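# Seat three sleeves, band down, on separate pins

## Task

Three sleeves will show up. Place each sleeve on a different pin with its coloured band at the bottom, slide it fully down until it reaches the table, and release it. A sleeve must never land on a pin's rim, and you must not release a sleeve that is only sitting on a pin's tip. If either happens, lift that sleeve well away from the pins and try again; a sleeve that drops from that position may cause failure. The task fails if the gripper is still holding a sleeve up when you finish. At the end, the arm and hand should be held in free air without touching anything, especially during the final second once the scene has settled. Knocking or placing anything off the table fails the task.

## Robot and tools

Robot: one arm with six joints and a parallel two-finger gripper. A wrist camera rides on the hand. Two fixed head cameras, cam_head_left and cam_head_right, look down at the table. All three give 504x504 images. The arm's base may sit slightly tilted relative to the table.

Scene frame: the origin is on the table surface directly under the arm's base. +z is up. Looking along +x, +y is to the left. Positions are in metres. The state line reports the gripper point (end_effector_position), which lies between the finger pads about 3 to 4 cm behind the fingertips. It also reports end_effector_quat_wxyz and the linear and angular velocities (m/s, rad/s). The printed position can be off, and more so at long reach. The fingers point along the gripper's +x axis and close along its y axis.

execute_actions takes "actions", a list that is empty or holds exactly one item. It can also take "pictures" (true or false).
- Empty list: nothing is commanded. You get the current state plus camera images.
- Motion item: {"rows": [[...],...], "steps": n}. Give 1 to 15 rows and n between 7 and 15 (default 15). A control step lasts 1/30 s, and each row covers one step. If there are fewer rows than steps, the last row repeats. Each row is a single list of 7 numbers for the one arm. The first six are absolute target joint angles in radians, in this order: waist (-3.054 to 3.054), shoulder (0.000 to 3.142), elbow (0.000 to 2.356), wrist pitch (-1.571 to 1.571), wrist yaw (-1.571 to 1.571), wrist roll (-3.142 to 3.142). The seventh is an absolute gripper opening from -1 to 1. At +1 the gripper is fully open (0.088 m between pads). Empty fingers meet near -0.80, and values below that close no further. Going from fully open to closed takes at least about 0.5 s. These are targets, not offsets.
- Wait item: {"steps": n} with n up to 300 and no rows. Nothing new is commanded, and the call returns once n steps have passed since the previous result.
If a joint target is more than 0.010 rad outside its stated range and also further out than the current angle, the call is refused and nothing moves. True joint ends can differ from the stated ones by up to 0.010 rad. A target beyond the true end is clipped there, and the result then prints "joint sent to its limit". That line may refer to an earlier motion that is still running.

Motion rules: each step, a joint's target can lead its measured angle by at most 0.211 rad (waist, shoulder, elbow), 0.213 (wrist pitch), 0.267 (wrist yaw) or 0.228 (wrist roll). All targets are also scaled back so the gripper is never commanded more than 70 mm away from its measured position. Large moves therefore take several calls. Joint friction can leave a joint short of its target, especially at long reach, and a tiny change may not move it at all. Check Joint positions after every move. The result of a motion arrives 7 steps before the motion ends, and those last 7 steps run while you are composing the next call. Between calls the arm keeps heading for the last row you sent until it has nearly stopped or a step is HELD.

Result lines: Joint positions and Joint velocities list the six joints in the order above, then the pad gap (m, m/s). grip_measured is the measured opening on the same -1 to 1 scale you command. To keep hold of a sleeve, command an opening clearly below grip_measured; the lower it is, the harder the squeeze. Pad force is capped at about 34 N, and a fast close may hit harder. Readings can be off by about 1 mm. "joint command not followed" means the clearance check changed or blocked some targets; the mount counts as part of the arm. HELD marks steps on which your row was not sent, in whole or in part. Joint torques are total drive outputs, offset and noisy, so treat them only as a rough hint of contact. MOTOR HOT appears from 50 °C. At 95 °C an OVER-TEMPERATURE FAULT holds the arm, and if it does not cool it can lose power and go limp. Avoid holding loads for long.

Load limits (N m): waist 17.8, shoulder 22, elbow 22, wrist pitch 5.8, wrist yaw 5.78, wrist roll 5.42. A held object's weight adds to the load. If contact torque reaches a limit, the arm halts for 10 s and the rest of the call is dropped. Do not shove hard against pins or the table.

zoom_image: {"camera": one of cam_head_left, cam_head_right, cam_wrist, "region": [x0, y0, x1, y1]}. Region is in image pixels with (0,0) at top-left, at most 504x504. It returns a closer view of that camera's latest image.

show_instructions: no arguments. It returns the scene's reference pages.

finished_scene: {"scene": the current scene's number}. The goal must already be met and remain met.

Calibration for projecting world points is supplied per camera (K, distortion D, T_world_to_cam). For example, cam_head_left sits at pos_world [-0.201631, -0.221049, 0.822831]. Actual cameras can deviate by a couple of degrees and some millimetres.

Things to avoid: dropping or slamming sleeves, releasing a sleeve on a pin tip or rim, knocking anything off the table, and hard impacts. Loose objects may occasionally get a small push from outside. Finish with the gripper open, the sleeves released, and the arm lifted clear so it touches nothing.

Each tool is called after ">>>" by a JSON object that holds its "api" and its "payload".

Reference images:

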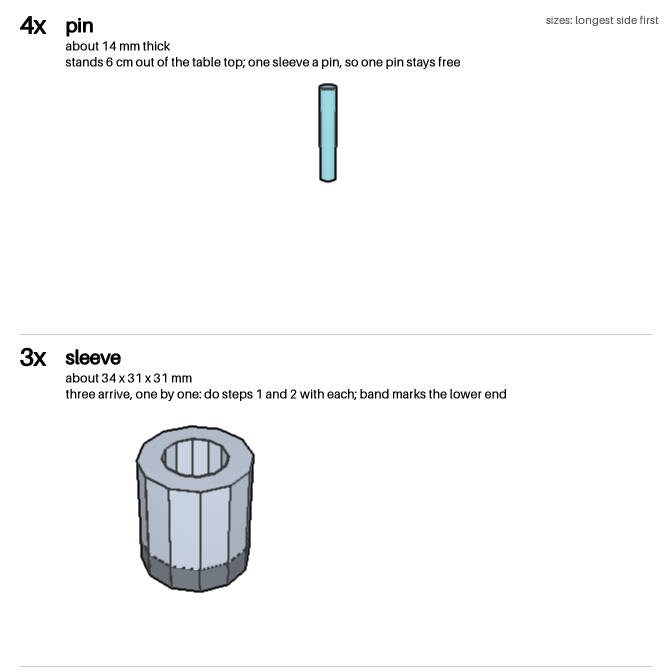

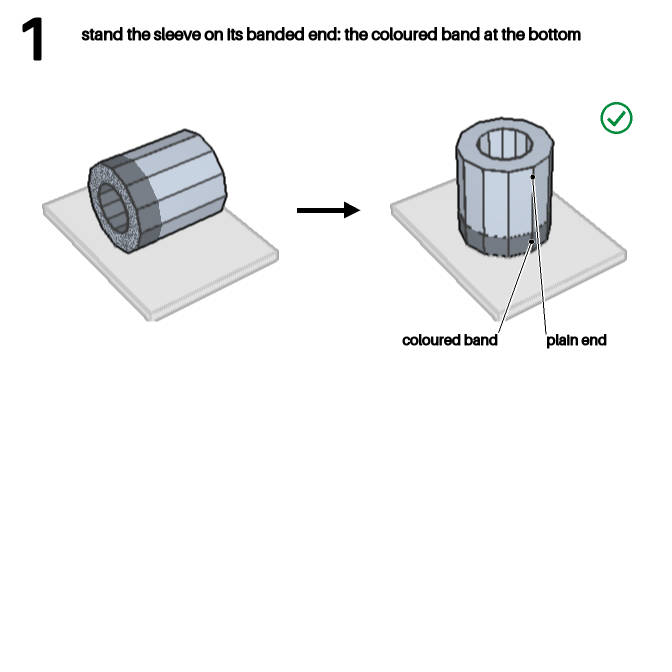

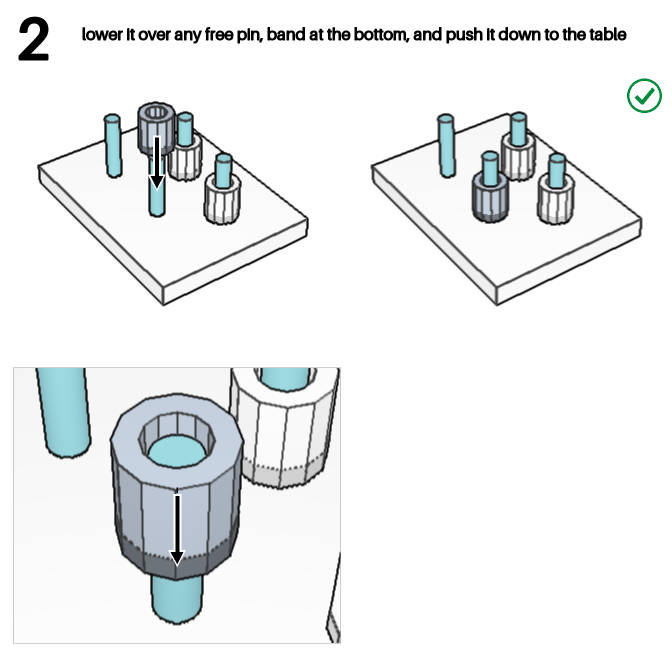

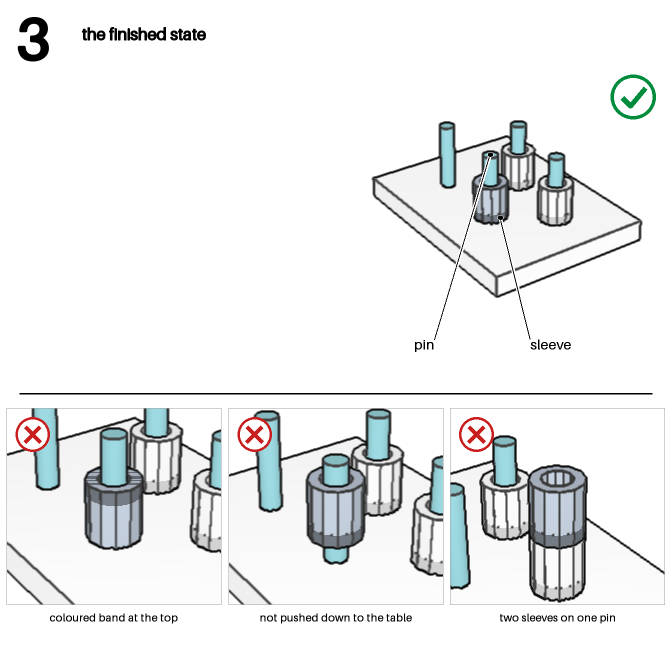

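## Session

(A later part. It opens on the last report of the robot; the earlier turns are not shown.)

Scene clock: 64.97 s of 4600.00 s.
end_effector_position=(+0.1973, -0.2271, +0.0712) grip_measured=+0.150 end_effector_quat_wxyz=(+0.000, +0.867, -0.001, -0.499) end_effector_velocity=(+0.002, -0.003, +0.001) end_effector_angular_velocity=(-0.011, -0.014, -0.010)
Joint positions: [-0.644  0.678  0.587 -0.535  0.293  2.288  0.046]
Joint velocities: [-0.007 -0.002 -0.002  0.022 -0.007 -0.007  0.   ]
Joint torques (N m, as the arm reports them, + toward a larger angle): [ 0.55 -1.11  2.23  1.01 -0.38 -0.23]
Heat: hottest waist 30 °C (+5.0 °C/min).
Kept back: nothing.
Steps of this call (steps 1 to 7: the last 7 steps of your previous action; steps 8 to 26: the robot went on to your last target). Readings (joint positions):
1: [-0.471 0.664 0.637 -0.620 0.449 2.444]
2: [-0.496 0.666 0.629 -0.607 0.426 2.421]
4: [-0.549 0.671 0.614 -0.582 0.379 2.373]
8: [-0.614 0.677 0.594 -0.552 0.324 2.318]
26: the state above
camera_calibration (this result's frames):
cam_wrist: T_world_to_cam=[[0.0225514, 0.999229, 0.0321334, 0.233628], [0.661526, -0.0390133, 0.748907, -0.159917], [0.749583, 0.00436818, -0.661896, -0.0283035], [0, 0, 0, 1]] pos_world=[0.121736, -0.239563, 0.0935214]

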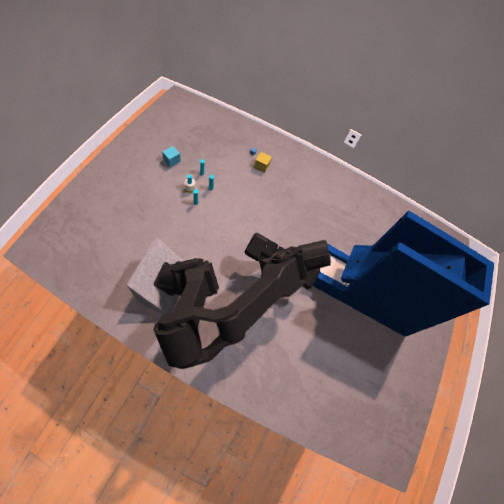

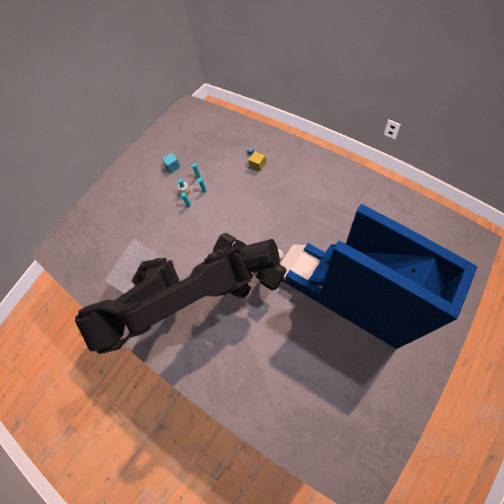

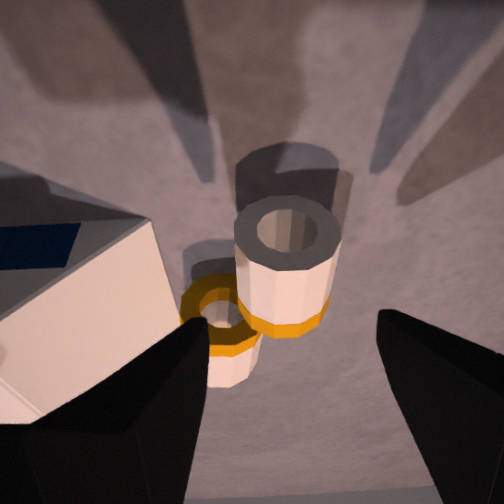

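>>> {"api": "execute_actions", "payload": {"actions": [{"rows": [[-0.659,0.692,0.569,-0.521,0.282,2.277,0.15],[-0.670,0.696,0.563,-0.509,0.273,2.270,0.15],[-0.681,0.700,0.557,-0.498,0.264,2.264,0.15],[-0.692,0.704,0.551,-0.486,0.255,2.257,0.15],[-0.703,0.708,0.545,-0.475,0.246,2.251,0.15],[-0.714,0.712,0.539,-0.463,0.237,2.244,0.15],[-0.725,0.716,0.533,-0.452,0.228,2.238,0.15],[-0.736,0.721,0.527,-0.440,0.219,2.232,0.15],[-0.746,0.725,0.522,-0.429,0.211,2.225,0.15],[-0.757,0.730,0.516,-0.417,0.202,2.219,0.15],[-0.767,0.735,0.511,-0.406,0.194,2.213,0.15],[-0.777,0.740,0.505,-0.394,0.186,2.207,0.15],[-0.787,0.745,0.500,-0.383,0.178,2.201,0.15]], "steps": 15}]}}

>>> {"api": "execute_actions", "payload": {"actions": [{"steps": 26}], "pictures": true}}

Scene clock: 65.93 s of 4600.00 s.
end_effector_position=(+0.1981, -0.2272, +0.0602) grip_measured=+0.150 end_effector_quat_wxyz=(+0.001, +0.867, -0.001, -0.499) end_effector_velocity=(-0.002, +0.008, -0.069) end_effector_angular_velocity=(+0.024, +0.022, +0.015)
Joint positions: [-0.697  0.698  0.559 -0.479  0.249  2.256  0.046]
Joint velocities: [-0.295  0.12  -0.173  0.3   -0.242 -0.168 -0.   ]
Joint torques (N m, as the arm reports them, + toward a larger angle): [ 0.89 -1.19  2.07  1.04 -0.43 -0.25]
Heat: hottest waist 30 °C (+5.0 °C/min).
Steps of this call (steps 1 to 15: the robot went on to your last target; steps 16 to 21: nothing new was sent; steps 22 to 29: the first 8 steps of this action). Readings (joint positions):
22: [-0.645 0.679 0.586 -0.533 0.291 2.286]
23: [-0.649 0.680 0.585 -0.528 0.288 2.284]
25: [-0.661 0.684 0.579 -0.515 0.278 2.276]
29: the state above

Scene clock: 66.80 s of 4600.00 s.
end_effector_position=(+0.1974, -0.2270, +0.0410) grip_measured=+0.150 end_effector_quat_wxyz=(+0.001, +0.866, -0.001, -0.500) end_effector_velocity=(+0.000, +0.006, -0.002) end_effector_angular_velocity=(+0.010, -0.006, +0.033)
Joint positions: [-0.783  0.735  0.512 -0.385  0.18   2.204  0.046]
Joint velocities: [-0.002  0.002 -0.007 -0.007 -0.022 -0.022 -0.   ]
Joint torques (N m, as the arm reports them, + toward a larger angle): [ 0.8  -1.48  2.    0.99 -0.41 -0.15]
Heat: hottest waist 30 °C (+5.0 °C/min).
Kept back: nothing.
Steps of this call (steps 1 to 7: the last 7 steps of your previous action; steps 8 to 26: the robot went on to your last target). Readings (joint positions):
1: [-0.706 0.701 0.553 -0.468 0.242 2.250]
2: [-0.716 0.706 0.548 -0.458 0.234 2.244]
4: [-0.737 0.714 0.537 -0.436 0.217 2.232]
8: [-0.768 0.729 0.519 -0.404 0.194 2.214]
26: the state above
camera_calibration (this result's frames):
cam_wrist: T_world_to_cam=[[0.0212946, 0.999258, 0.032094, 0.234773], [0.662291, -0.0381467, 0.748275, -0.137344], [0.748944, 0.00532133, -0.662612, -0.0479482], [0, 0, 0, 1]] pos_world=[0.121873, -0.239583, 0.063465]

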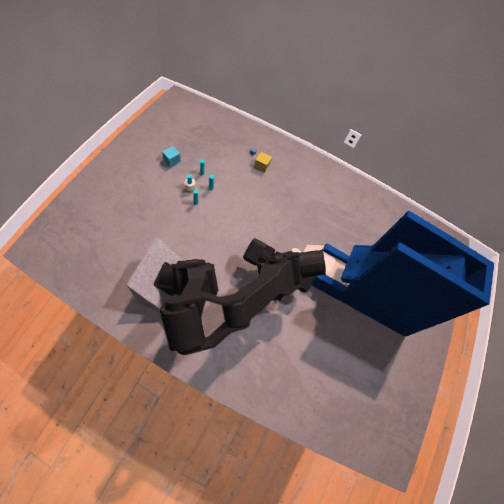

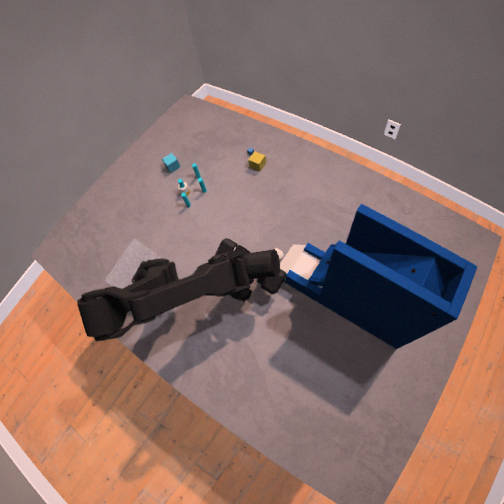

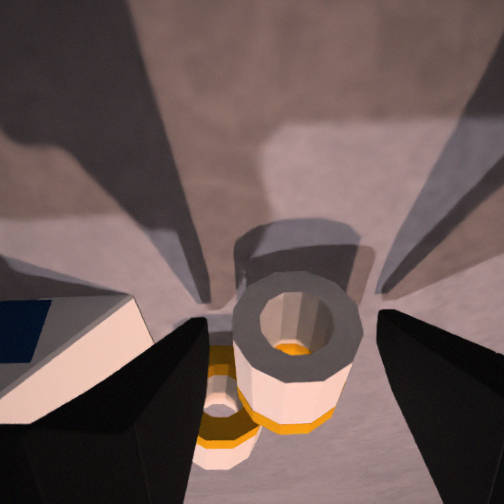

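>>> {"api": "execute_actions", "payload": {"actions": [{"rows": [[-0.787,0.745,0.500,-0.383,0.178,2.201,0.08],[-0.787,0.745,0.500,-0.383,0.178,2.201,0.02],[-0.787,0.745,0.500,-0.383,0.178,2.201,-0.04],[-0.787,0.745,0.500,-0.383,0.178,2.201,-0.09],[-0.787,0.745,0.500,-0.383,0.178,2.201,-0.14],[-0.787,0.745,0.500,-0.383,0.178,2.201,-0.18],[-0.787,0.745,0.500,-0.383,0.178,2.201,-0.22],[-0.787,0.745,0.500,-0.383,0.178,2.201,-0.26],[-0.787,0.745,0.500,-0.383,0.178,2.201,-0.30],[-0.787,0.745,0.500,-0.383,0.178,2.201,-0.34],[-0.787,0.745,0.500,-0.383,0.178,2.201,-0.38],[-0.787,0.745,0.500,-0.383,0.178,2.201,-0.42],[-0.787,0.745,0.500,-0.383,0.178,2.201,-0.46]], "steps": 15}]}}

>>> {"api": "execute_actions", "payload": {"actions": [{"steps": 14}], "pictures": true}}

Scene clock: 67.63 s of 4600.00 s.
end_effector_position=(+0.1974, -0.2270, +0.0409) grip_measured=-0.113 end_effector_quat_wxyz=(+0.001, +0.866, -0.001, -0.500) end_effector_velocity=(-0.002, +0.001, -0.001) end_effector_angular_velocity=(-0.003, +0.012, +0.007)
Joint positions: [-0.783  0.735  0.511 -0.385  0.18   2.204  0.033]
Joint velocities: [-0.002 -0.002 -0.002 -0.007  0.007 -0.007 -0.059]
Joint torques (N m, as the arm reports them, + toward a larger angle): [ 0.82 -1.5   1.99  1.01 -0.41 -0.16]
Heat: hottest waist 29 °C (+4.0 °C/min).
Steps of this call (steps 1 to 15: the robot went on to your last target; steps 16 to 17: nothing new was sent; steps 18 to 25: the first 8 steps of this action). Readings (joint positions):
18: [-0.783 0.735 0.512 -0.385 0.180 2.204]
19: [-0.783 0.735 0.511 -0.385 0.180 2.204]
21: [-0.783 0.735 0.511 -0.385 0.180 2.204]
25: the state above

Scene clock: 68.10 s of 4600.00 s.
end_effector_position=(+0.1974, -0.2269, +0.0410) grip_measured=-0.182 end_effector_quat_wxyz=(+0.001, +0.866, -0.000, -0.499) end_effector_velocity=(-0.001, +0.002, -0.000) end_effector_angular_velocity=(+0.012, +0.000, -0.002)
Joint positions: [-0.783  0.735  0.511 -0.385  0.18   2.204  0.03 ]
Joint velocities: [-0.002 -0.002 -0.002 -0.007 -0.007  0.007 -0.   ]
Joint torques (N m, as the arm reports them, + toward a larger angle): [ 0.83 -1.51  2.    1.01 -0.4  -0.16]
Heat: hottest waist 29 °C (+4.1 °C/min).
Kept back: nothing.
Steps of this call (steps 1 to 7: the last 7 steps of your previous action; steps 8 to 14: the robot went on to your last target). Readings (joint positions):
1: [-0.783 0.735 0.511 -0.385 0.180 2.204]
2: [-0.783 0.735 0.511 -0.385 0.180 2.204]
4: [-0.783 0.735 0.511 -0.385 0.180 2.204]
8: [-0.783 0.735 0.511 -0.385 0.180 2.204]
14: the state above
camera_calibration (this result's frames):
cam_wrist: T_world_to_cam=[[0.0213195, 0.999245, 0.0324661, 0.234668], [0.662036, -0.0384437, 0.748486, -0.13732], [0.749169, 0.00553642, -0.662356, -0.0480075], [0, 0, 0, 1]] pos_world=[0.121874, -0.239505, 0.0633653]

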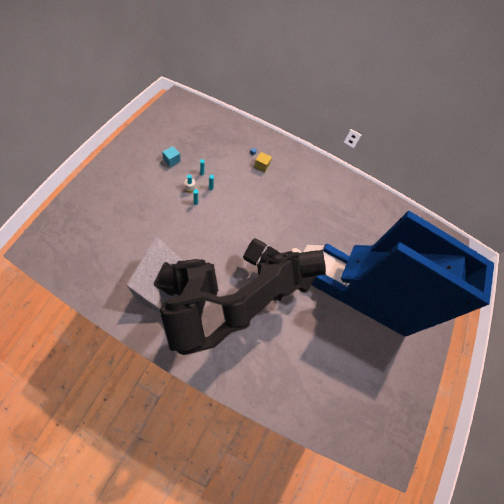

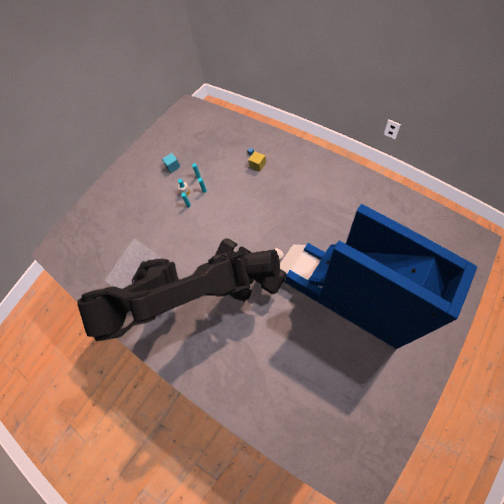

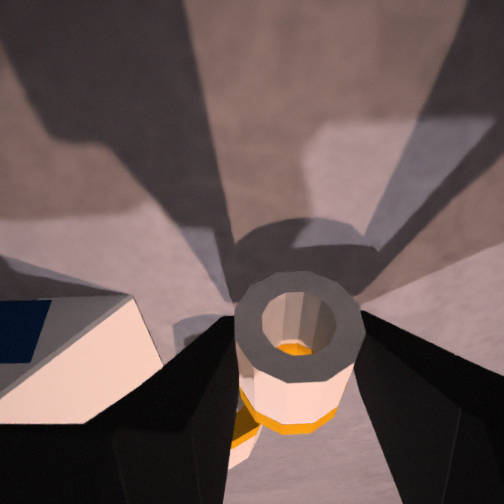

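>>> {"api": "execute_actions", "payload": {"actions": [{"rows": [[-0.775,0.729,0.522,-0.395,0.187,2.21,-0.46],[-0.764,0.723,0.529,-0.408,0.197,2.217,-0.46],[-0.750,0.717,0.537,-0.423,0.208,2.225,-0.46],[-0.735,0.711,0.546,-0.440,0.220,2.234,-0.46],[-0.718,0.705,0.555,-0.458,0.234,2.244,-0.46],[-0.700,0.698,0.565,-0.477,0.248,2.25,-0.46],[-0.682,0.692,0.575,-0.496,0.262,2.25,-0.46],[-0.663,0.686,0.585,-0.515,0.276,2.24,-0.46],[-0.644,0.682,0.595,-0.533,0.287,2.20,-0.46],[-0.626,0.690,0.606,-0.545,0.287,2.14,-0.46],[-0.609,0.710,0.619,-0.553,0.278,2.0,-0.46],[-0.593,0.735,0.633,-0.560,0.266,-1.331,-0.46],[-0.577,0.760,0.647,-0.567,0.254,-1.331,-0.46],[-0.561,0.785,0.661,-0.575,0.243,-1.331,-0.46],[-0.545,0.810,0.675,-0.582,0.232,-1.331,-0.46]], "steps": 15}]}}

>>> {"api": "execute_actions", "payload": {"actions": [{"rows": [[-0.531,0.833,0.688,-0.589,0.222,-1.331,-0.46],[-0.516,0.855,0.701,-0.595,0.212,-1.331,-0.46],[-0.502,0.878,0.714,-0.602,0.202,-1.331,-0.46],[-0.488,0.900,0.726,-0.608,0.192,-1.331,-0.46],[-0.474,0.923,0.739,-0.615,0.182,-1.331,-0.46],[-0.459,0.945,0.752,-0.622,0.172,-1.331,-0.46],[-0.445,0.968,0.765,-0.628,0.162,-1.331,-0.46],[-0.431,0.991,0.778,-0.635,0.152,-1.331,-0.46],[-0.417,1.013,0.791,-0.642,0.142,-1.331,-0.46],[-0.402,1.036,0.804,-0.648,0.132,-1.331,-0.46],[-0.388,1.058,0.817,-0.655,0.122,-1.331,-0.46],[-0.374,1.081,0.829,-0.662,0.112,-1.331,-0.46],[-0.360,1.103,0.842,-0.668,0.102,-1.331,-0.46],[-0.345,1.126,0.855,-0.675,0.092,-1.331,-0.46],[-0.331,1.149,0.868,-0.682,0.082,-1.331,-0.46]], "steps": 15}]}}

>>> {"api": "execute_actions", "payload": {"actions": [{"rows": [[-0.317,1.171,0.881,-0.688,0.072,-1.331,-0.46],[-0.302,1.194,0.894,-0.695,0.062,-1.331,-0.46],[-0.288,1.216,0.907,-0.702,0.052,-1.331,-0.46],[-0.274,1.239,0.919,-0.708,0.042,-1.331,-0.46],[-0.260,1.262,0.932,-0.715,0.032,-1.331,-0.46],[-0.245,1.284,0.945,-0.722,0.022,-1.331,-0.46],[-0.231,1.307,0.958,-0.728,0.012,-1.331,-0.46],[-0.217,1.329,0.971,-0.735,0.002,-1.331,-0.46],[-0.203,1.352,0.984,-0.742,-0.008,-1.331,-0.46],[-0.188,1.374,0.997,-0.748,-0.018,-1.331,-0.46],[-0.174,1.397,1.010,-0.755,-0.028,-1.331,-0.46],[-0.160,1.420,1.022,-0.762,-0.038,-1.331,-0.46],[-0.146,1.442,1.035,-0.768,-0.048,-1.331,-0.46],[-0.131,1.465,1.048,-0.775,-0.058,-1.331,-0.46],[-0.117,1.487,1.061,-0.782,-0.068,-1.331,-0.46]], "steps": 15}]}}

>>> {"api": "execute_actions", "payload": {"actions": [{"rows": [[-0.103,1.510,1.074,-0.788,-0.078,-1.331,-0.46],[-0.088,1.532,1.087,-0.795,-0.088,-1.331,-0.46],[-0.074,1.555,1.100,-0.802,-0.099,-1.331,-0.46],[-0.060,1.578,1.112,-0.808,-0.109,-1.331,-0.46],[-0.046,1.600,1.125,-0.815,-0.119,-1.331,-0.46],[-0.031,1.623,1.138,-0.822,-0.129,-1.331,-0.46],[-0.017,1.645,1.151,-0.828,-0.139,-1.331,-0.46],[-0.003,1.668,1.164,-0.835,-0.149,-1.331,-0.46],[0.011,1.690,1.177,-0.842,-0.159,-1.331,-0.46],[0.026,1.713,1.190,-0.848,-0.169,-1.331,-0.46],[0.040,1.736,1.203,-0.855,-0.180,-1.331,-0.46],[0.054,1.758,1.215,-0.862,-0.190,-1.331,-0.46],[0.068,1.781,1.228,-0.868,-0.200,-1.331,-0.46],[0.083,1.803,1.241,-0.875,-0.210,-1.331,-0.46],[0.097,1.826,1.254,-0.882,-0.220,-1.331,-0.46]], "steps": 15}]}}

>>> {"api": "execute_actions", "payload": {"actions": [{"steps": 48}], "pictures": true}}

Scene clock: 72.23 s of 4600.00 s.
end_effector_position=(+0.1975, -0.2246, +0.0523) grip_measured=-0.183 end_effector_quat_wxyz=(+0.004, +0.864, +0.007, -0.504) end_effector_velocity=(+0.015, -0.014, +0.111) end_effector_angular_velocity=(-0.138, -0.079, +0.177)
Joint positions: [-0.721  0.716  0.543 -0.457  0.232  2.232  0.03 ]
Joint velocities: [ 0.457 -0.183  0.276 -0.447  0.33   0.037 -0.   ]
Joint torques (N m, as the arm reports them, + toward a larger angle): [ 1.33 -3.27  4.39  0.81 -0.29  0.14]
Heat: hottest waist 29 °C (+4.1 °C/min).
Steps of this call (steps 1 to 15: the robot went on to your last target; steps 16 to 116: nothing new was sent; steps 117 to 124: the first 8 steps of this action). Readings (joint positions):
117: [-0.783 0.735 0.511 -0.385 0.180 2.204]
118: [-0.782 0.735 0.511 -0.385 0.181 2.204]
120: [-0.770 0.734 0.516 -0.404 0.193 2.211]
124: the state above

Scene clock: 72.73 s of 4600.00 s.
end_effector_position=(+0.2469, -0.1930, +0.0898) grip_measured=-0.183 end_effector_quat_wxyz=(+0.300, +0.826, +0.287, -0.382) end_effector_velocity=(+0.133, +0.120, +0.054) end_effector_angular_velocity=(-0.399, -0.561, +1.921)
Joint positions: [-0.486  0.902  0.724 -0.607  0.189  1.589  0.03 ]
Joint velocities: [ 0.437  0.667  0.393 -0.212 -0.315 -1.502 -0.   ]
Joint torques (N m, as the arm reports them, + toward a larger angle): [ 2.37 -1.45  4.22  0.72 -0.55 -0.17]
Heat: hottest waist 28 °C (+3.0 °C/min).
Steps of this call (steps 1 to 7: the last 7 steps of your previous action; steps 8 to 15: the first 8 steps of this action). Readings (joint positions):
8: [-0.590 0.753 0.636 -0.553 0.249 1.932]
9: [-0.575 0.772 0.649 -0.562 0.242 1.883]
11: [-0.544 0.814 0.674 -0.578 0.225 1.786]
15: the state above

Scene clock: 73.23 s of 4600.00 s.
end_effector_position=(+0.3036, -0.1215, +0.1186) grip_measured=-0.183 end_effector_quat_wxyz=(+0.560, +0.641, +0.518, -0.086) end_effector_velocity=(+0.090, +0.167, +0.062) end_effector_angular_velocity=(-0.298, -0.918, +1.715)
Joint positions: [-0.27   1.237  0.917 -0.708  0.04   0.853  0.03 ]
Joint velocities: [ 0.422  0.667  0.379 -0.198 -0.3   -1.458 -0.   ]
Joint torques (N m, as the arm reports them, + toward a larger angle): [ 3.93 -1.84  3.93  0.69 -0.65 -0.19]
Heat: hottest waist 28 °C (+3.0 °C/min).
Steps of this call (steps 1 to 7: the last 7 steps of your previous action; steps 8 to 15: the first 8 steps of this action). Readings (joint positions):
8: [-0.370 1.080 0.827 -0.661 0.110 1.196]
9: [-0.356 1.102 0.840 -0.668 0.100 1.147]
11: [-0.328 1.147 0.866 -0.681 0.080 1.049]
15: the state above

Scene clock: 73.73 s of 4600.00 s.
end_effector_position=(+0.3347, -0.0277, +0.1523) grip_measured=-0.183 end_effector_quat_wxyz=(+0.694, +0.356, +0.557, +0.284) end_effector_velocity=(+0.029, +0.206, +0.069) end_effector_angular_velocity=(-0.025, -1.170, +1.540)
Joint positions: [-0.056  1.575  1.111 -0.808 -0.111  0.115  0.03 ]
Joint velocities: [ 0.427  0.667  0.374 -0.183 -0.315 -1.458 -0.   ]
Joint torques (N m, as the arm reports them, + toward a larger angle): [ 5.98 -2.43  3.97  0.65 -0.84 -0.21]
Heat: hottest waist 28 °C (+3.0 °C/min).
Steps of this call (steps 1 to 7: the last 7 steps of your previous action; steps 8 to 15: the first 8 steps of this action). Readings (joint positions):
8: [-0.156 1.417 1.021 -0.761 -0.040 0.460]
9: [-0.141 1.440 1.034 -0.768 -0.050 0.410]
11: [-0.113 1.485 1.060 -0.781 -0.071 0.312]
15: the state above

Scene clock: 75.33 s of 4600.00 s.
end_effector_position=(+0.3350, +0.0475, +0.1757) grip_measured=-0.183 end_effector_quat_wxyz=(+0.684, -0.183, +0.182, +0.683) end_effector_velocity=(-0.003, +0.002, +0.000) end_effector_angular_velocity=(+0.004, +0.014, +0.008)
Joint positions: [ 0.097  1.813  1.246 -0.879 -0.218 -1.327  0.03 ]
Joint velocities: [ 0.002  0.002 -0.002 -0.007 -0.007  0.007 -0.   ]
Joint torques (N m, as the arm reports them, + toward a larger angle): [ 6.5  -2.8   3.97  0.59 -0.9  -0.21]
Heat: hottest waist 29 °C (+3.0 °C/min).
Kept back: nothing.
Steps of this call (steps 1 to 7: the last 7 steps of your previous action; steps 8 to 48: the robot went on to your last target). Readings (joint positions):
1: [-0.042 1.597 1.124 -0.814 -0.121 0.067]
2: [-0.027 1.620 1.137 -0.821 -0.131 0.018]
4: [0.002 1.665 1.163 -0.834 -0.152 -0.081]
8: [0.058 1.752 1.212 -0.859 -0.191 -0.277]
48: the state above
camera_calibration (this result's frames):
cam_wrist: T_world_to_cam=[[0.999175, -0.0352239, -0.0201935, -0.316058], [-0.0397447, -0.746887, -0.663762, 0.198184], [0.00829797, 0.664017, -0.747671, 0.168575], [0, 0, 0, 1]] pos_world=[0.322275, 0.0249518, 0.251204]

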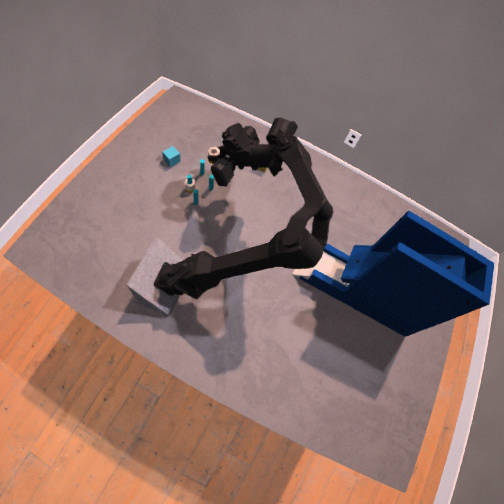

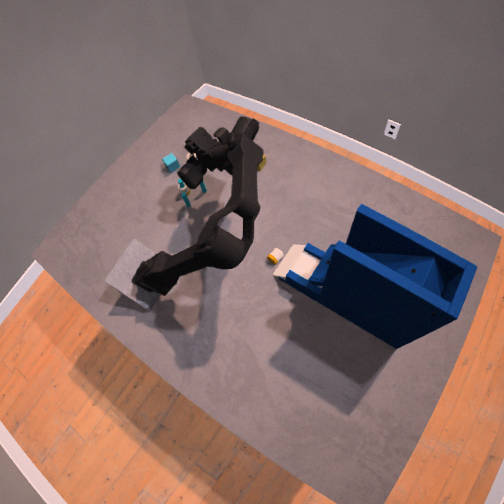

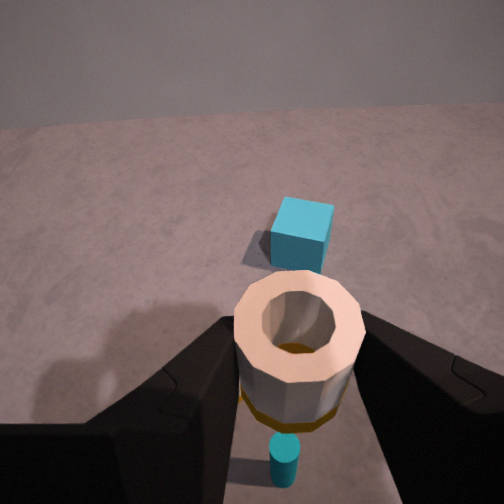

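>>> {"api": "zoom_image", "payload": {"camera": "cam_wrist", "region": [180, 260, 420, 500]}}

Region (180, 260, 420, 500) of cam_wrist's 504x504 image, scaled by 2.100, with more detail than that image has.

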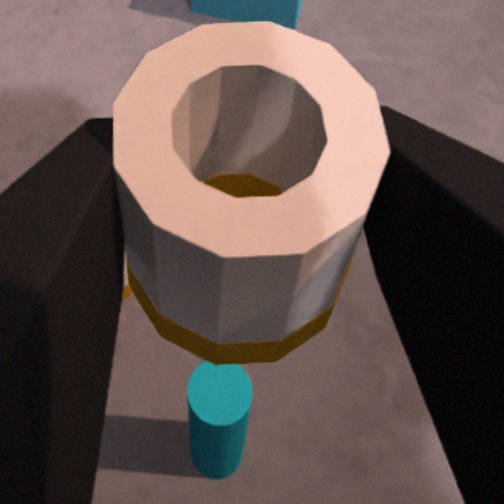

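>>> {"api": "execute_actions", "payload": {"actions": [{"rows": [[0.082,1.830,1.228,-0.867,-0.221,-1.341,-0.46],[0.072,1.834,1.219,-0.857,-0.222,-1.351,-0.46],[0.062,1.838,1.210,-0.846,-0.223,-1.361,-0.46],[0.052,1.842,1.201,-0.836,-0.224,-1.371,-0.46],[0.042,1.846,1.192,-0.825,-0.225,-1.382,-0.46],[0.032,1.850,1.183,-0.815,-0.227,-1.392,-0.46],[0.022,1.855,1.175,-0.804,-0.228,-1.402,-0.46],[0.012,1.860,1.166,-0.794,-0.229,-1.412,-0.46],[0.002,1.865,1.158,-0.783,-0.230,-1.422,-0.46],[-0.008,1.870,1.150,-0.773,-0.231,-1.432,-0.46],[-0.018,1.875,1.142,-0.762,-0.232,-1.443,-0.46],[-0.028,1.880,1.134,-0.752,-0.233,-1.453,-0.46],[-0.038,1.885,1.126,-0.741,-0.234,-1.463,-0.46]], "steps": 15}]}}

>>> {"api": "execute_actions", "payload": {"actions": [{"steps": 26}], "pictures": true}}

>>> {"api": "zoom_image", "payload": {"camera": "cam_wrist", "region": [220, 380, 340, 500]}}

>>> {"api": "zoom_image", "payload": {"camera": "cam_head_left", "region": [180, 145, 240, 205]}}

Scene clock: 78.07 s of 4600.00 s.
end_effector_position=(+0.3373, +0.0478, +0.1560) grip_measured=-0.183 end_effector_quat_wxyz=(+0.685, -0.185, +0.179, +0.681) end_effector_velocity=(-0.009, +0.004, -0.152) end_effector_angular_velocity=(-0.028, +0.084, +0.025)
Joint positions: [ 0.053  1.829  1.209 -0.829 -0.224 -1.377  0.03 ]
Joint velocities: [-0.31   0.139 -0.271  0.271 -0.022 -0.271  0.   ]
Joint torques (N m, as the arm reports them, + toward a larger angle): [ 6.14 -2.84  1.78  0.78 -0.95 -0.17]
Heat: hottest waist 29 °C (+3.0 °C/min).
Steps of this call (steps 1 to 15: the robot went on to your last target; steps 16 to 74: nothing new was sent; steps 75 to 82: the first 8 steps of this action). Readings (joint positions):
75: [0.097 1.813 1.246 -0.879 -0.218 -1.329]
76: [0.096 1.814 1.246 -0.878 -0.220 -1.333]
78: [0.088 1.816 1.239 -0.863 -0.222 -1.344]
82: the state above

Scene clock: 78.93 s of 4600.00 s.
end_effector_position=(+0.3347, +0.0496, +0.1152) grip_measured=-0.183 end_effector_quat_wxyz=(+0.682, -0.183, +0.183, +0.684) end_effector_velocity=(-0.002, -0.000, -0.002) end_effector_angular_velocity=(+0.005, +0.008, +0.008)
Joint positions: [-0.032  1.871  1.136 -0.744 -0.232 -1.459  0.03 ]
Joint velocities: [-0.007  0.002 -0.002 -0.007 -0.007 -0.007 -0.   ]
Joint torques (N m, as the arm reports them, + toward a larger angle): [ 6.07 -3.13  1.44  0.77 -0.91 -0.13]
Heat: hottest waist 29 °C (+3.0 °C/min).
Kept back: nothing.
Steps of this call (steps 1 to 7: the last 7 steps of your previous action; steps 8 to 26: the robot went on to your last target). Readings (joint positions):
1: [0.042 1.834 1.200 -0.820 -0.224 -1.386]
2: [0.032 1.840 1.191 -0.810 -0.225 -1.395]
4: [0.013 1.850 1.173 -0.790 -0.227 -1.415]
8: [-0.020 1.867 1.147 -0.761 -0.229 -1.444]
26: the state above
camera_calibration (this result's frames):
cam_wrist: T_world_to_cam=[[0.999267, -0.0320659, -0.0209328, -0.317033], [-0.037877, -0.747228, -0.663488, 0.158959], [0.00563371, 0.663794, -0.747894, 0.122894], [0, 0, 0, 1]] pos_world=[0.322129, 0.0270364, 0.190742]

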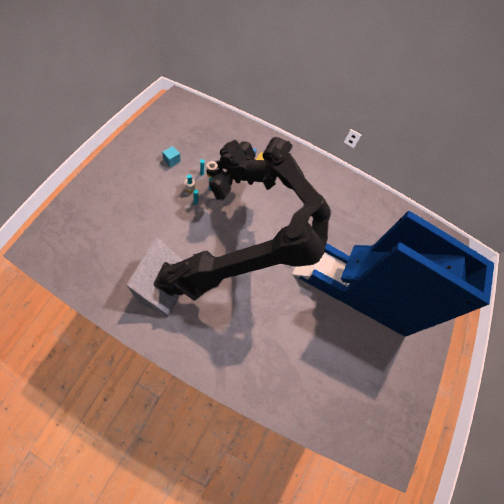

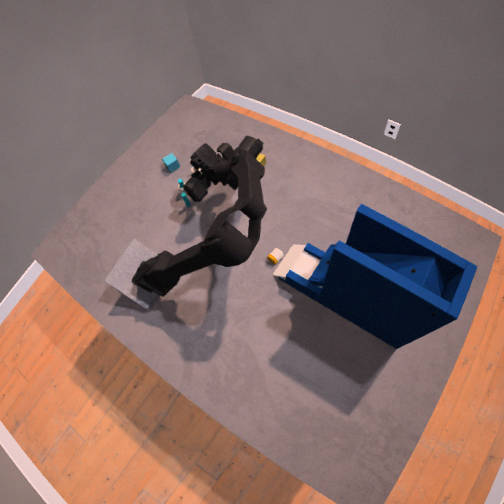

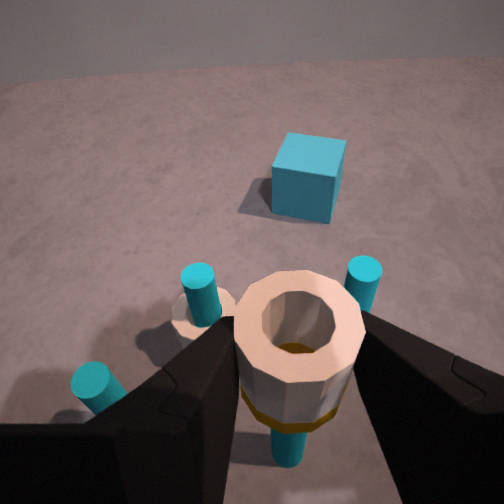

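Region (220, 380, 340, 500) of cam_wrist's 504x504 image, scaled by 4.200, with more detail than that image has.

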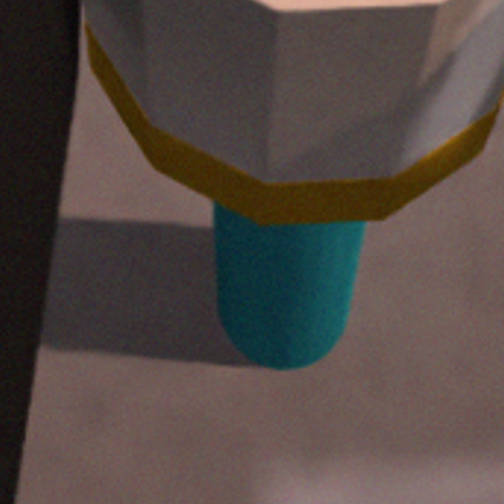

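Region (180, 145, 240, 205) of cam_head_left's 504x504 image, scaled by 8.400, with more detail than that image has.

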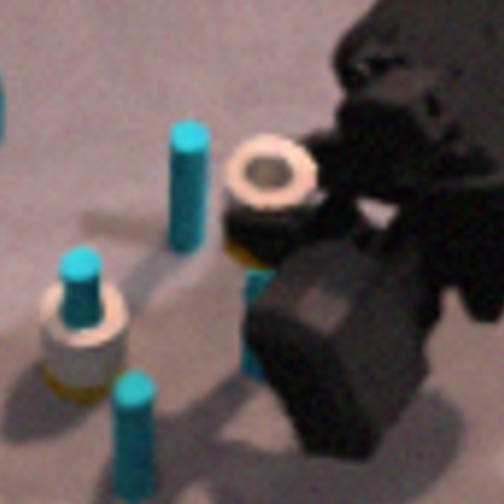

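>>> {"api": "zoom_image", "payload": {"camera": "cam_wrist", "region": [150, 230, 410, 360]}}

>>> {"api": "zoom_image", "payload": {"camera": "cam_wrist", "region": [40, 330, 160, 430]}}

Region (150, 230, 410, 360) of cam_wrist's 504x504 image, scaled by 1.938, with more detail than that image has.

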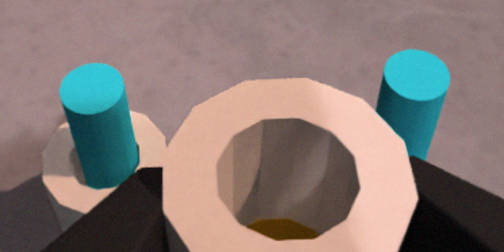

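Region (40, 330, 160, 430) of cam_wrist's 504x504 image, scaled by 4.200, with more detail than that image has.

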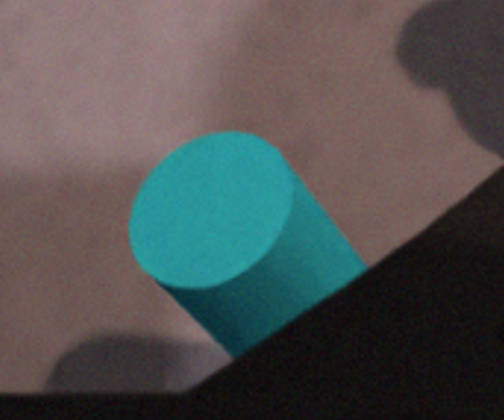

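>>> {"api": "execute_actions", "payload": {"actions": [{"rows": [[-0.040,1.887,1.126,-0.7395,-0.234,-1.465,-0.46],[-0.042,1.889,1.126,-0.738,-0.2343,-1.467,-0.46],[-0.044,1.891,1.1255,-0.7363,-0.2345,-1.469,-0.46],[-0.046,1.8925,1.125,-0.7345,-0.2347,-1.471,-0.46],[-0.048,1.894,1.124,-0.7327,-0.2348,-1.473,-0.46],[-0.050,1.8955,1.123,-0.7308,-0.235,-1.475,-0.46],[-0.052,1.897,1.122,-0.729,-0.2352,-1.477,-0.46],[-0.054,1.8983,1.121,-0.727,-0.2353,-1.479,-0.46],[-0.056,1.8996,1.120,-0.7252,-0.2355,-1.481,-0.46],[-0.058,1.901,1.119,-0.7233,-0.2357,-1.483,-0.46],[-0.060,1.9023,1.118,-0.7215,-0.2358,-1.4855,-0.46],[-0.062,1.9036,1.117,-0.7196,-0.236,-1.4875,-0.46],[-0.064,1.905,1.116,-0.7177,-0.2362,-1.4895,-0.46],[-0.066,1.9063,1.115,-0.716,-0.2363,-1.4915,-0.46],[-0.068,1.9076,1.1138,-0.714,-0.2365,-1.4935,-0.46]], "steps": 15}]}}

>>> {"api": "execute_actions", "payload": {"actions": [{"steps": 20}]}}

Scene clock: 82.27 s of 4600.00 s.
end_effector_position=(+0.3355, +0.0496, +0.1110) grip_measured=-0.183 end_effector_quat_wxyz=(+0.683, -0.183, +0.182, +0.683) end_effector_velocity=(-0.006, -0.001, -0.030) end_effector_angular_velocity=(-0.002, +0.026, +0.025)
Joint positions: [-0.041  1.879  1.134 -0.735 -0.233 -1.469  0.03 ]
Joint velocities: [-0.066  0.042 -0.032  0.022 -0.007 -0.066 -0.   ]
Joint torques (N m, as the arm reports them, + toward a larger angle): [ 6.14 -3.02  1.22  0.67 -0.93 -0.14]
Heat: hottest waist 30 °C (+4.0 °C/min).
Steps of this call (steps 1 to 15: the robot went on to your last target; steps 16 to 92: nothing new was sent; steps 93 to 100: the first 8 steps of this action). Readings (joint positions):
93: [-0.032 1.872 1.136 -0.743 -0.232 -1.460]
94: [-0.032 1.872 1.136 -0.743 -0.232 -1.461]
96: [-0.034 1.874 1.136 -0.740 -0.232 -1.463]
100: the state above

Scene clock: 82.93 s of 4600.00 s.
end_effector_position=(+0.3356, +0.0498, +0.1015) grip_measured=-0.183 end_effector_quat_wxyz=(+0.682, -0.183, +0.183, +0.684) end_effector_velocity=(-0.006, +0.001, +0.001) end_effector_angular_velocity=(+0.006, -0.005, +0.029)
Joint positions: [-0.062  1.893  1.123 -0.716 -0.234 -1.49   0.03 ]
Joint velocities: [ 0.002 -0.002 -0.002 -0.022 -0.007 -0.022 -0.   ]
Joint torques (N m, as the arm reports them, + toward a larger angle): [ 6.12 -3.18  1.24  0.64 -0.91 -0.15]
Heat: hottest waist 30 °C (+4.0 °C/min).
Kept back: nothing.
Steps of this call (steps 1 to 7: the last 7 steps of your previous action; steps 8 to 20: the robot went on to your last target). Readings (joint positions):
1: [-0.043 1.881 1.133 -0.733 -0.233 -1.471]
2: [-0.045 1.882 1.132 -0.732 -0.233 -1.473]
4: [-0.049 1.885 1.130 -0.728 -0.233 -1.477]
8: [-0.057 1.890 1.126 -0.721 -0.234 -1.484]
20: the state above

>>> {"api": "execute_actions", "payload": {"actions": [{"rows": [[-0.070,1.909,1.1129,-0.7121,-0.2367,-1.4955,-0.46],[-0.072,1.9103,1.112,-0.7103,-0.2368,-1.4976,-0.46],[-0.074,1.9117,1.111,-0.7084,-0.237,-1.4996,-0.46],[-0.076,1.913,1.110,-0.7065,-0.2372,-1.5016,-0.46],[-0.078,1.9144,1.109,-0.7047,-0.2373,-1.5037,-0.46],[-0.080,1.9158,1.108,-0.7028,-0.2375,-1.5057,-0.46],[-0.082,1.9171,1.1072,-0.701,-0.2377,-1.5077,-0.46],[-0.084,1.9185,1.1063,-0.699,-0.2378,-1.5098,-0.46],[-0.086,1.920,1.1054,-0.6972,-0.238,-1.5118,-0.46],[-0.088,1.9213,1.1045,-0.6953,-0.2382,-1.5138,-0.46],[-0.090,1.9227,1.1036,-0.6935,-0.2383,-1.5159,-0.46],[-0.092,1.924,1.1027,-0.6916,-0.2385,-1.5179,-0.46],[-0.094,1.9255,1.1018,-0.6897,-0.2387,-1.52,-0.46],[-0.096,1.927,1.1009,-0.688,-0.2388,-1.522,-0.46],[-0.098,1.9285,1.100,-0.686,-0.239,-1.524,-0.46]], "steps": 15}]}}

>>> {"api": "execute_actions", "payload": {"actions": [{"steps": 20}], "pictures": true}}

Scene clock: 83.73 s of 4600.00 s.
end_effector_position=(+0.3357, +0.0498, +0.0985) grip_measured=-0.183 end_effector_quat_wxyz=(+0.683, -0.182, +0.181, +0.684) end_effector_velocity=(-0.001, -0.001, -0.003) end_effector_angular_velocity=(+0.064, -0.017, +0.002)
Joint positions: [-0.071  1.898  1.119 -0.709 -0.24  -1.499  0.03 ]
Joint velocities: [-0.037 -0.002 -0.022  0.022 -0.066 -0.051 -0.   ]
Joint torques (N m, as the arm reports them, + toward a larger angle): [ 5.93 -2.65  1.04  0.77 -0.73 -0.21]
Heat: hottest waist 30 °C (+4.0 °C/min).
Steps of this call (steps 1 to 15: the robot went on to your last target; step 16: nothing new was sent; steps 17 to 24: the first 8 steps of this action). Readings (joint positions):
17: [-0.062 1.893 1.123 -0.716 -0.234 -1.490]
18: [-0.062 1.894 1.123 -0.715 -0.235 -1.491]
20: [-0.064 1.895 1.122 -0.713 -0.235 -1.493]
24: the state above

Scene clock: 84.40 s of 4600.00 s.
end_effector_position=(+0.3349, +0.0500, +0.0974) grip_measured=-0.183 end_effector_quat_wxyz=(+0.684, -0.178, +0.172, +0.686) end_effector_velocity=(-0.002, +0.001, +0.002) end_effector_angular_velocity=(+0.007, -0.003, +0.011)
Joint positions: [-0.08   1.898  1.112 -0.702 -0.258 -1.517  0.03 ]
Joint velocities: [ 0.002 -0.002 -0.002 -0.007 -0.007 -0.007 -0.   ]
Joint torques (N m, as the arm reports them, + toward a larger angle): [ 5.03 -1.64  0.83  1.42 -0.1  -0.27]
Heat: hottest waist 30 °C (+4.0 °C/min).
Kept back: nothing.
Steps of this call (steps 1 to 7: the last 7 steps of your previous action; steps 8 to 20: the robot went on to your last target). Readings (joint positions):
1: [-0.071 1.898 1.119 -0.708 -0.241 -1.501]
2: [-0.072 1.898 1.118 -0.708 -0.243 -1.502]
4: [-0.074 1.898 1.117 -0.707 -0.246 -1.506]
8: [-0.078 1.898 1.114 -0.704 -0.254 -1.512]
20: the state above
camera_calibration (this result's frames):
cam_wrist: T_world_to_cam=[[0.999514, -0.0277461, -0.0142359, -0.318542], [-0.030023, -0.732701, -0.679889, 0.145689], [0.00843359, 0.679985, -0.733177, 0.106056], [0, 0, 0, 1]] pos_world=[0.321866, 0.0257919, 0.172275]

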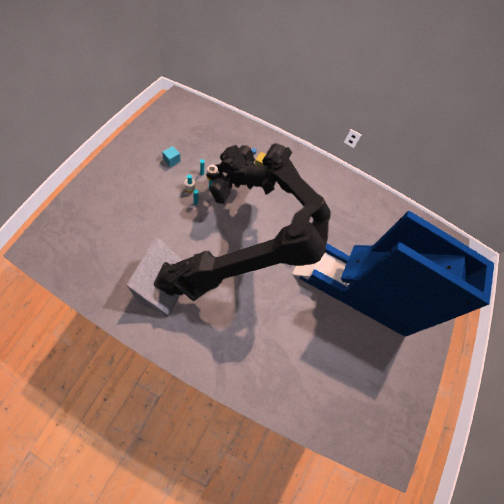

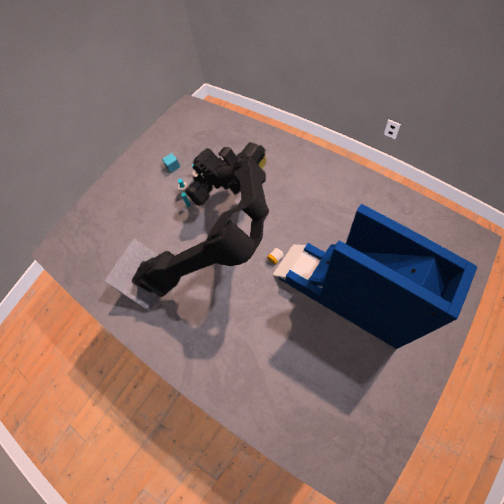

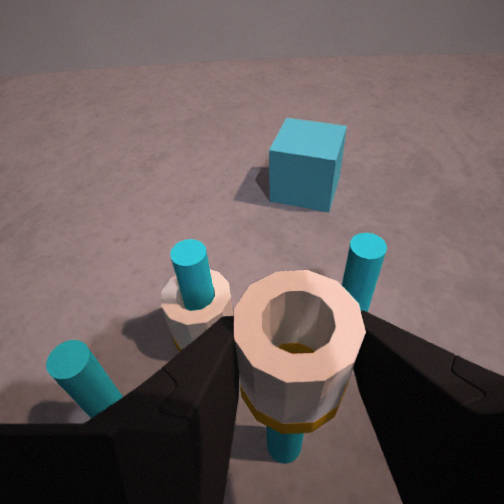

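>>> {"api": "execute_actions", "payload": {"actions": [{"rows": [[-0.085,1.91,1.11,-0.70,-0.238,-1.51,-0.46],[-0.075,1.895,1.12,-0.71,-0.236,-1.50,-0.46],[-0.065,1.886,1.128,-0.718,-0.234,-1.49,-0.46],[-0.056,1.880,1.134,-0.724,-0.232,-1.481,-0.46]], "steps": 12}]}}

>>> {"api": "execute_actions", "payload": {"actions": [{"steps": 22}], "pictures": true}}

>>> {"api": "zoom_image", "payload": {"camera": "cam_wrist", "region": [220, 360, 360, 500]}}

>>> {"api": "zoom_image", "payload": {"camera": "cam_wrist", "region": [150, 210, 410, 400]}}

>>> {"api": "zoom_image", "payload": {"camera": "cam_head_left", "region": [185, 150, 230, 195]}}

Scene clock: 85.13 s of 4600.00 s.
end_effector_position=(+0.3357, +0.0498, +0.0985) grip_measured=-0.183 end_effector_quat_wxyz=(+0.683, -0.182, +0.179, +0.684) end_effector_velocity=(+0.008, -0.001, +0.011) end_effector_angular_velocity=(-0.189, +0.001, -0.007)
Joint positions: [-0.071  1.897  1.117 -0.706 -0.242 -1.502  0.03 ]
Joint velocities: [ 0.105 -0.007  0.061 -0.051  0.198  0.11  -0.   ]
Joint torques (N m, as the arm reports them, + toward a larger angle): [ 6.61 -5.42  3.13  0.37 -0.79  0.15]
Heat: hottest waist 30 °C (+4.1 °C/min).
Steps of this call (steps 1 to 15: the robot went on to your last target; steps 16 to 17: nothing new was sent; steps 18 to 22: the first 5 steps of this action). Readings (joint positions):
18: [-0.080 1.898 1.112 -0.702 -0.258 -1.517]
19: [-0.080 1.898 1.112 -0.702 -0.258 -1.516]
21: [-0.075 1.897 1.115 -0.704 -0.249 -1.507]
22: the state above

Scene clock: 85.87 s of 4600.00 s.
end_effector_position=(+0.3359, +0.0497, +0.1040) grip_measured=-0.183 end_effector_quat_wxyz=(+0.683, -0.183, +0.183, +0.684) end_effector_velocity=(-0.001, -0.001, -0.001) end_effector_angular_velocity=(+0.006, +0.017, -0.003)
Joint positions: [-0.057  1.89   1.127 -0.721 -0.235 -1.484  0.03 ]
Joint velocities: [-0.007  0.002  0.002 -0.007 -0.007  0.007 -0.   ]
Joint torques (N m, as the arm reports them, + toward a larger angle): [ 6.66 -5.51  3.18  0.39 -0.72  0.11]
Heat: hottest waist 30 °C (+4.0 °C/min).
Kept back: nothing.
Steps of this call (steps 1 to 7: the last 7 steps of your previous action; steps 8 to 22: the robot went on to your last target). Readings (joint positions):
1: [-0.068 1.897 1.119 -0.708 -0.238 -1.499]
2: [-0.066 1.897 1.120 -0.712 -0.237 -1.496]
4: [-0.061 1.896 1.122 -0.716 -0.236 -1.491]
8: [-0.058 1.892 1.125 -0.719 -0.235 -1.487]
22: the state above
camera_calibration (this result's frames):
cam_wrist: T_world_to_cam=[[0.999244, -0.0324927, -0.021323, -0.31834], [-0.0384527, -0.746915, -0.663806, 0.151837], [0.00564233, 0.664125, -0.747601, 0.114378], [0, 0, 0, 1]] pos_world=[0.323293, 0.0271044, 0.179511]

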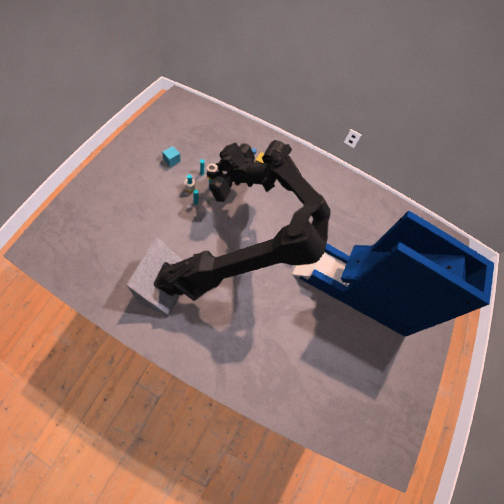

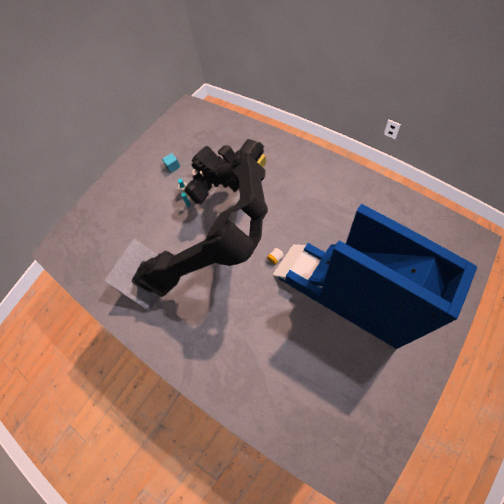

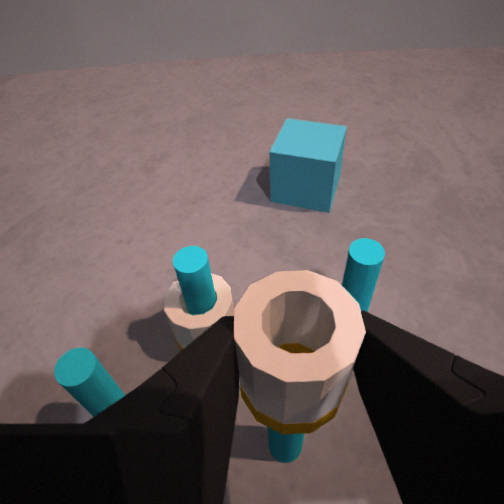

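Region (220, 360, 360, 500) of cam_wrist's 504x504 image, scaled by 3.600, with more detail than that image has.

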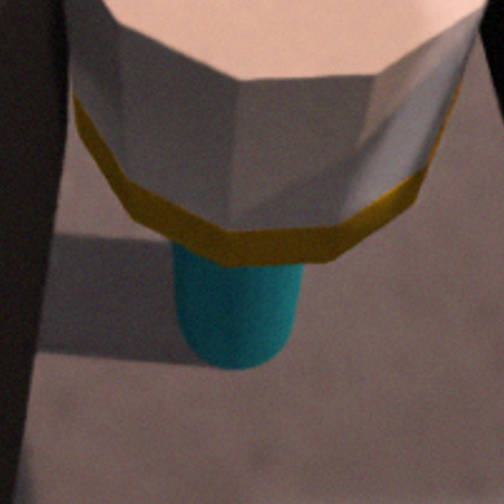

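Region (150, 210, 410, 400) of cam_wrist's 504x504 image, scaled by 1.938, with more detail than that image has; it fills the top 368 rows of this view, and the rest is white.

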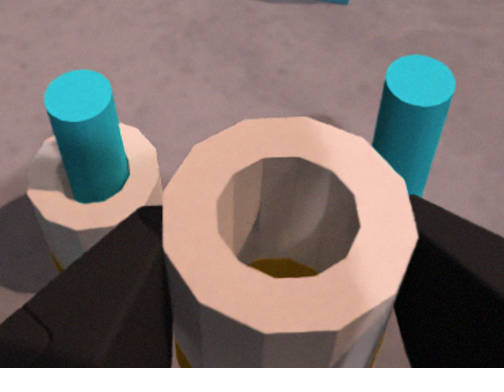

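Region (185, 150, 230, 195) of cam_head_left's 504x504 image, scaled by 11.200, with more detail than that image has.

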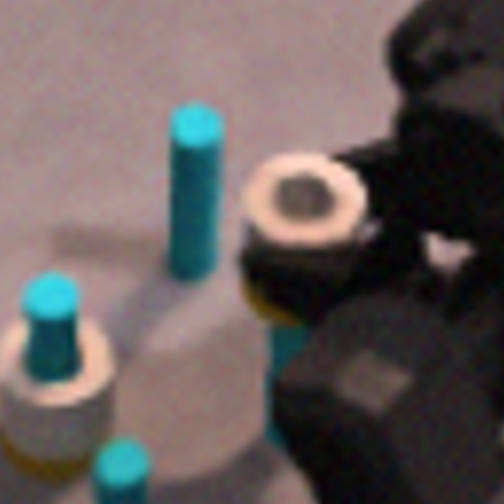

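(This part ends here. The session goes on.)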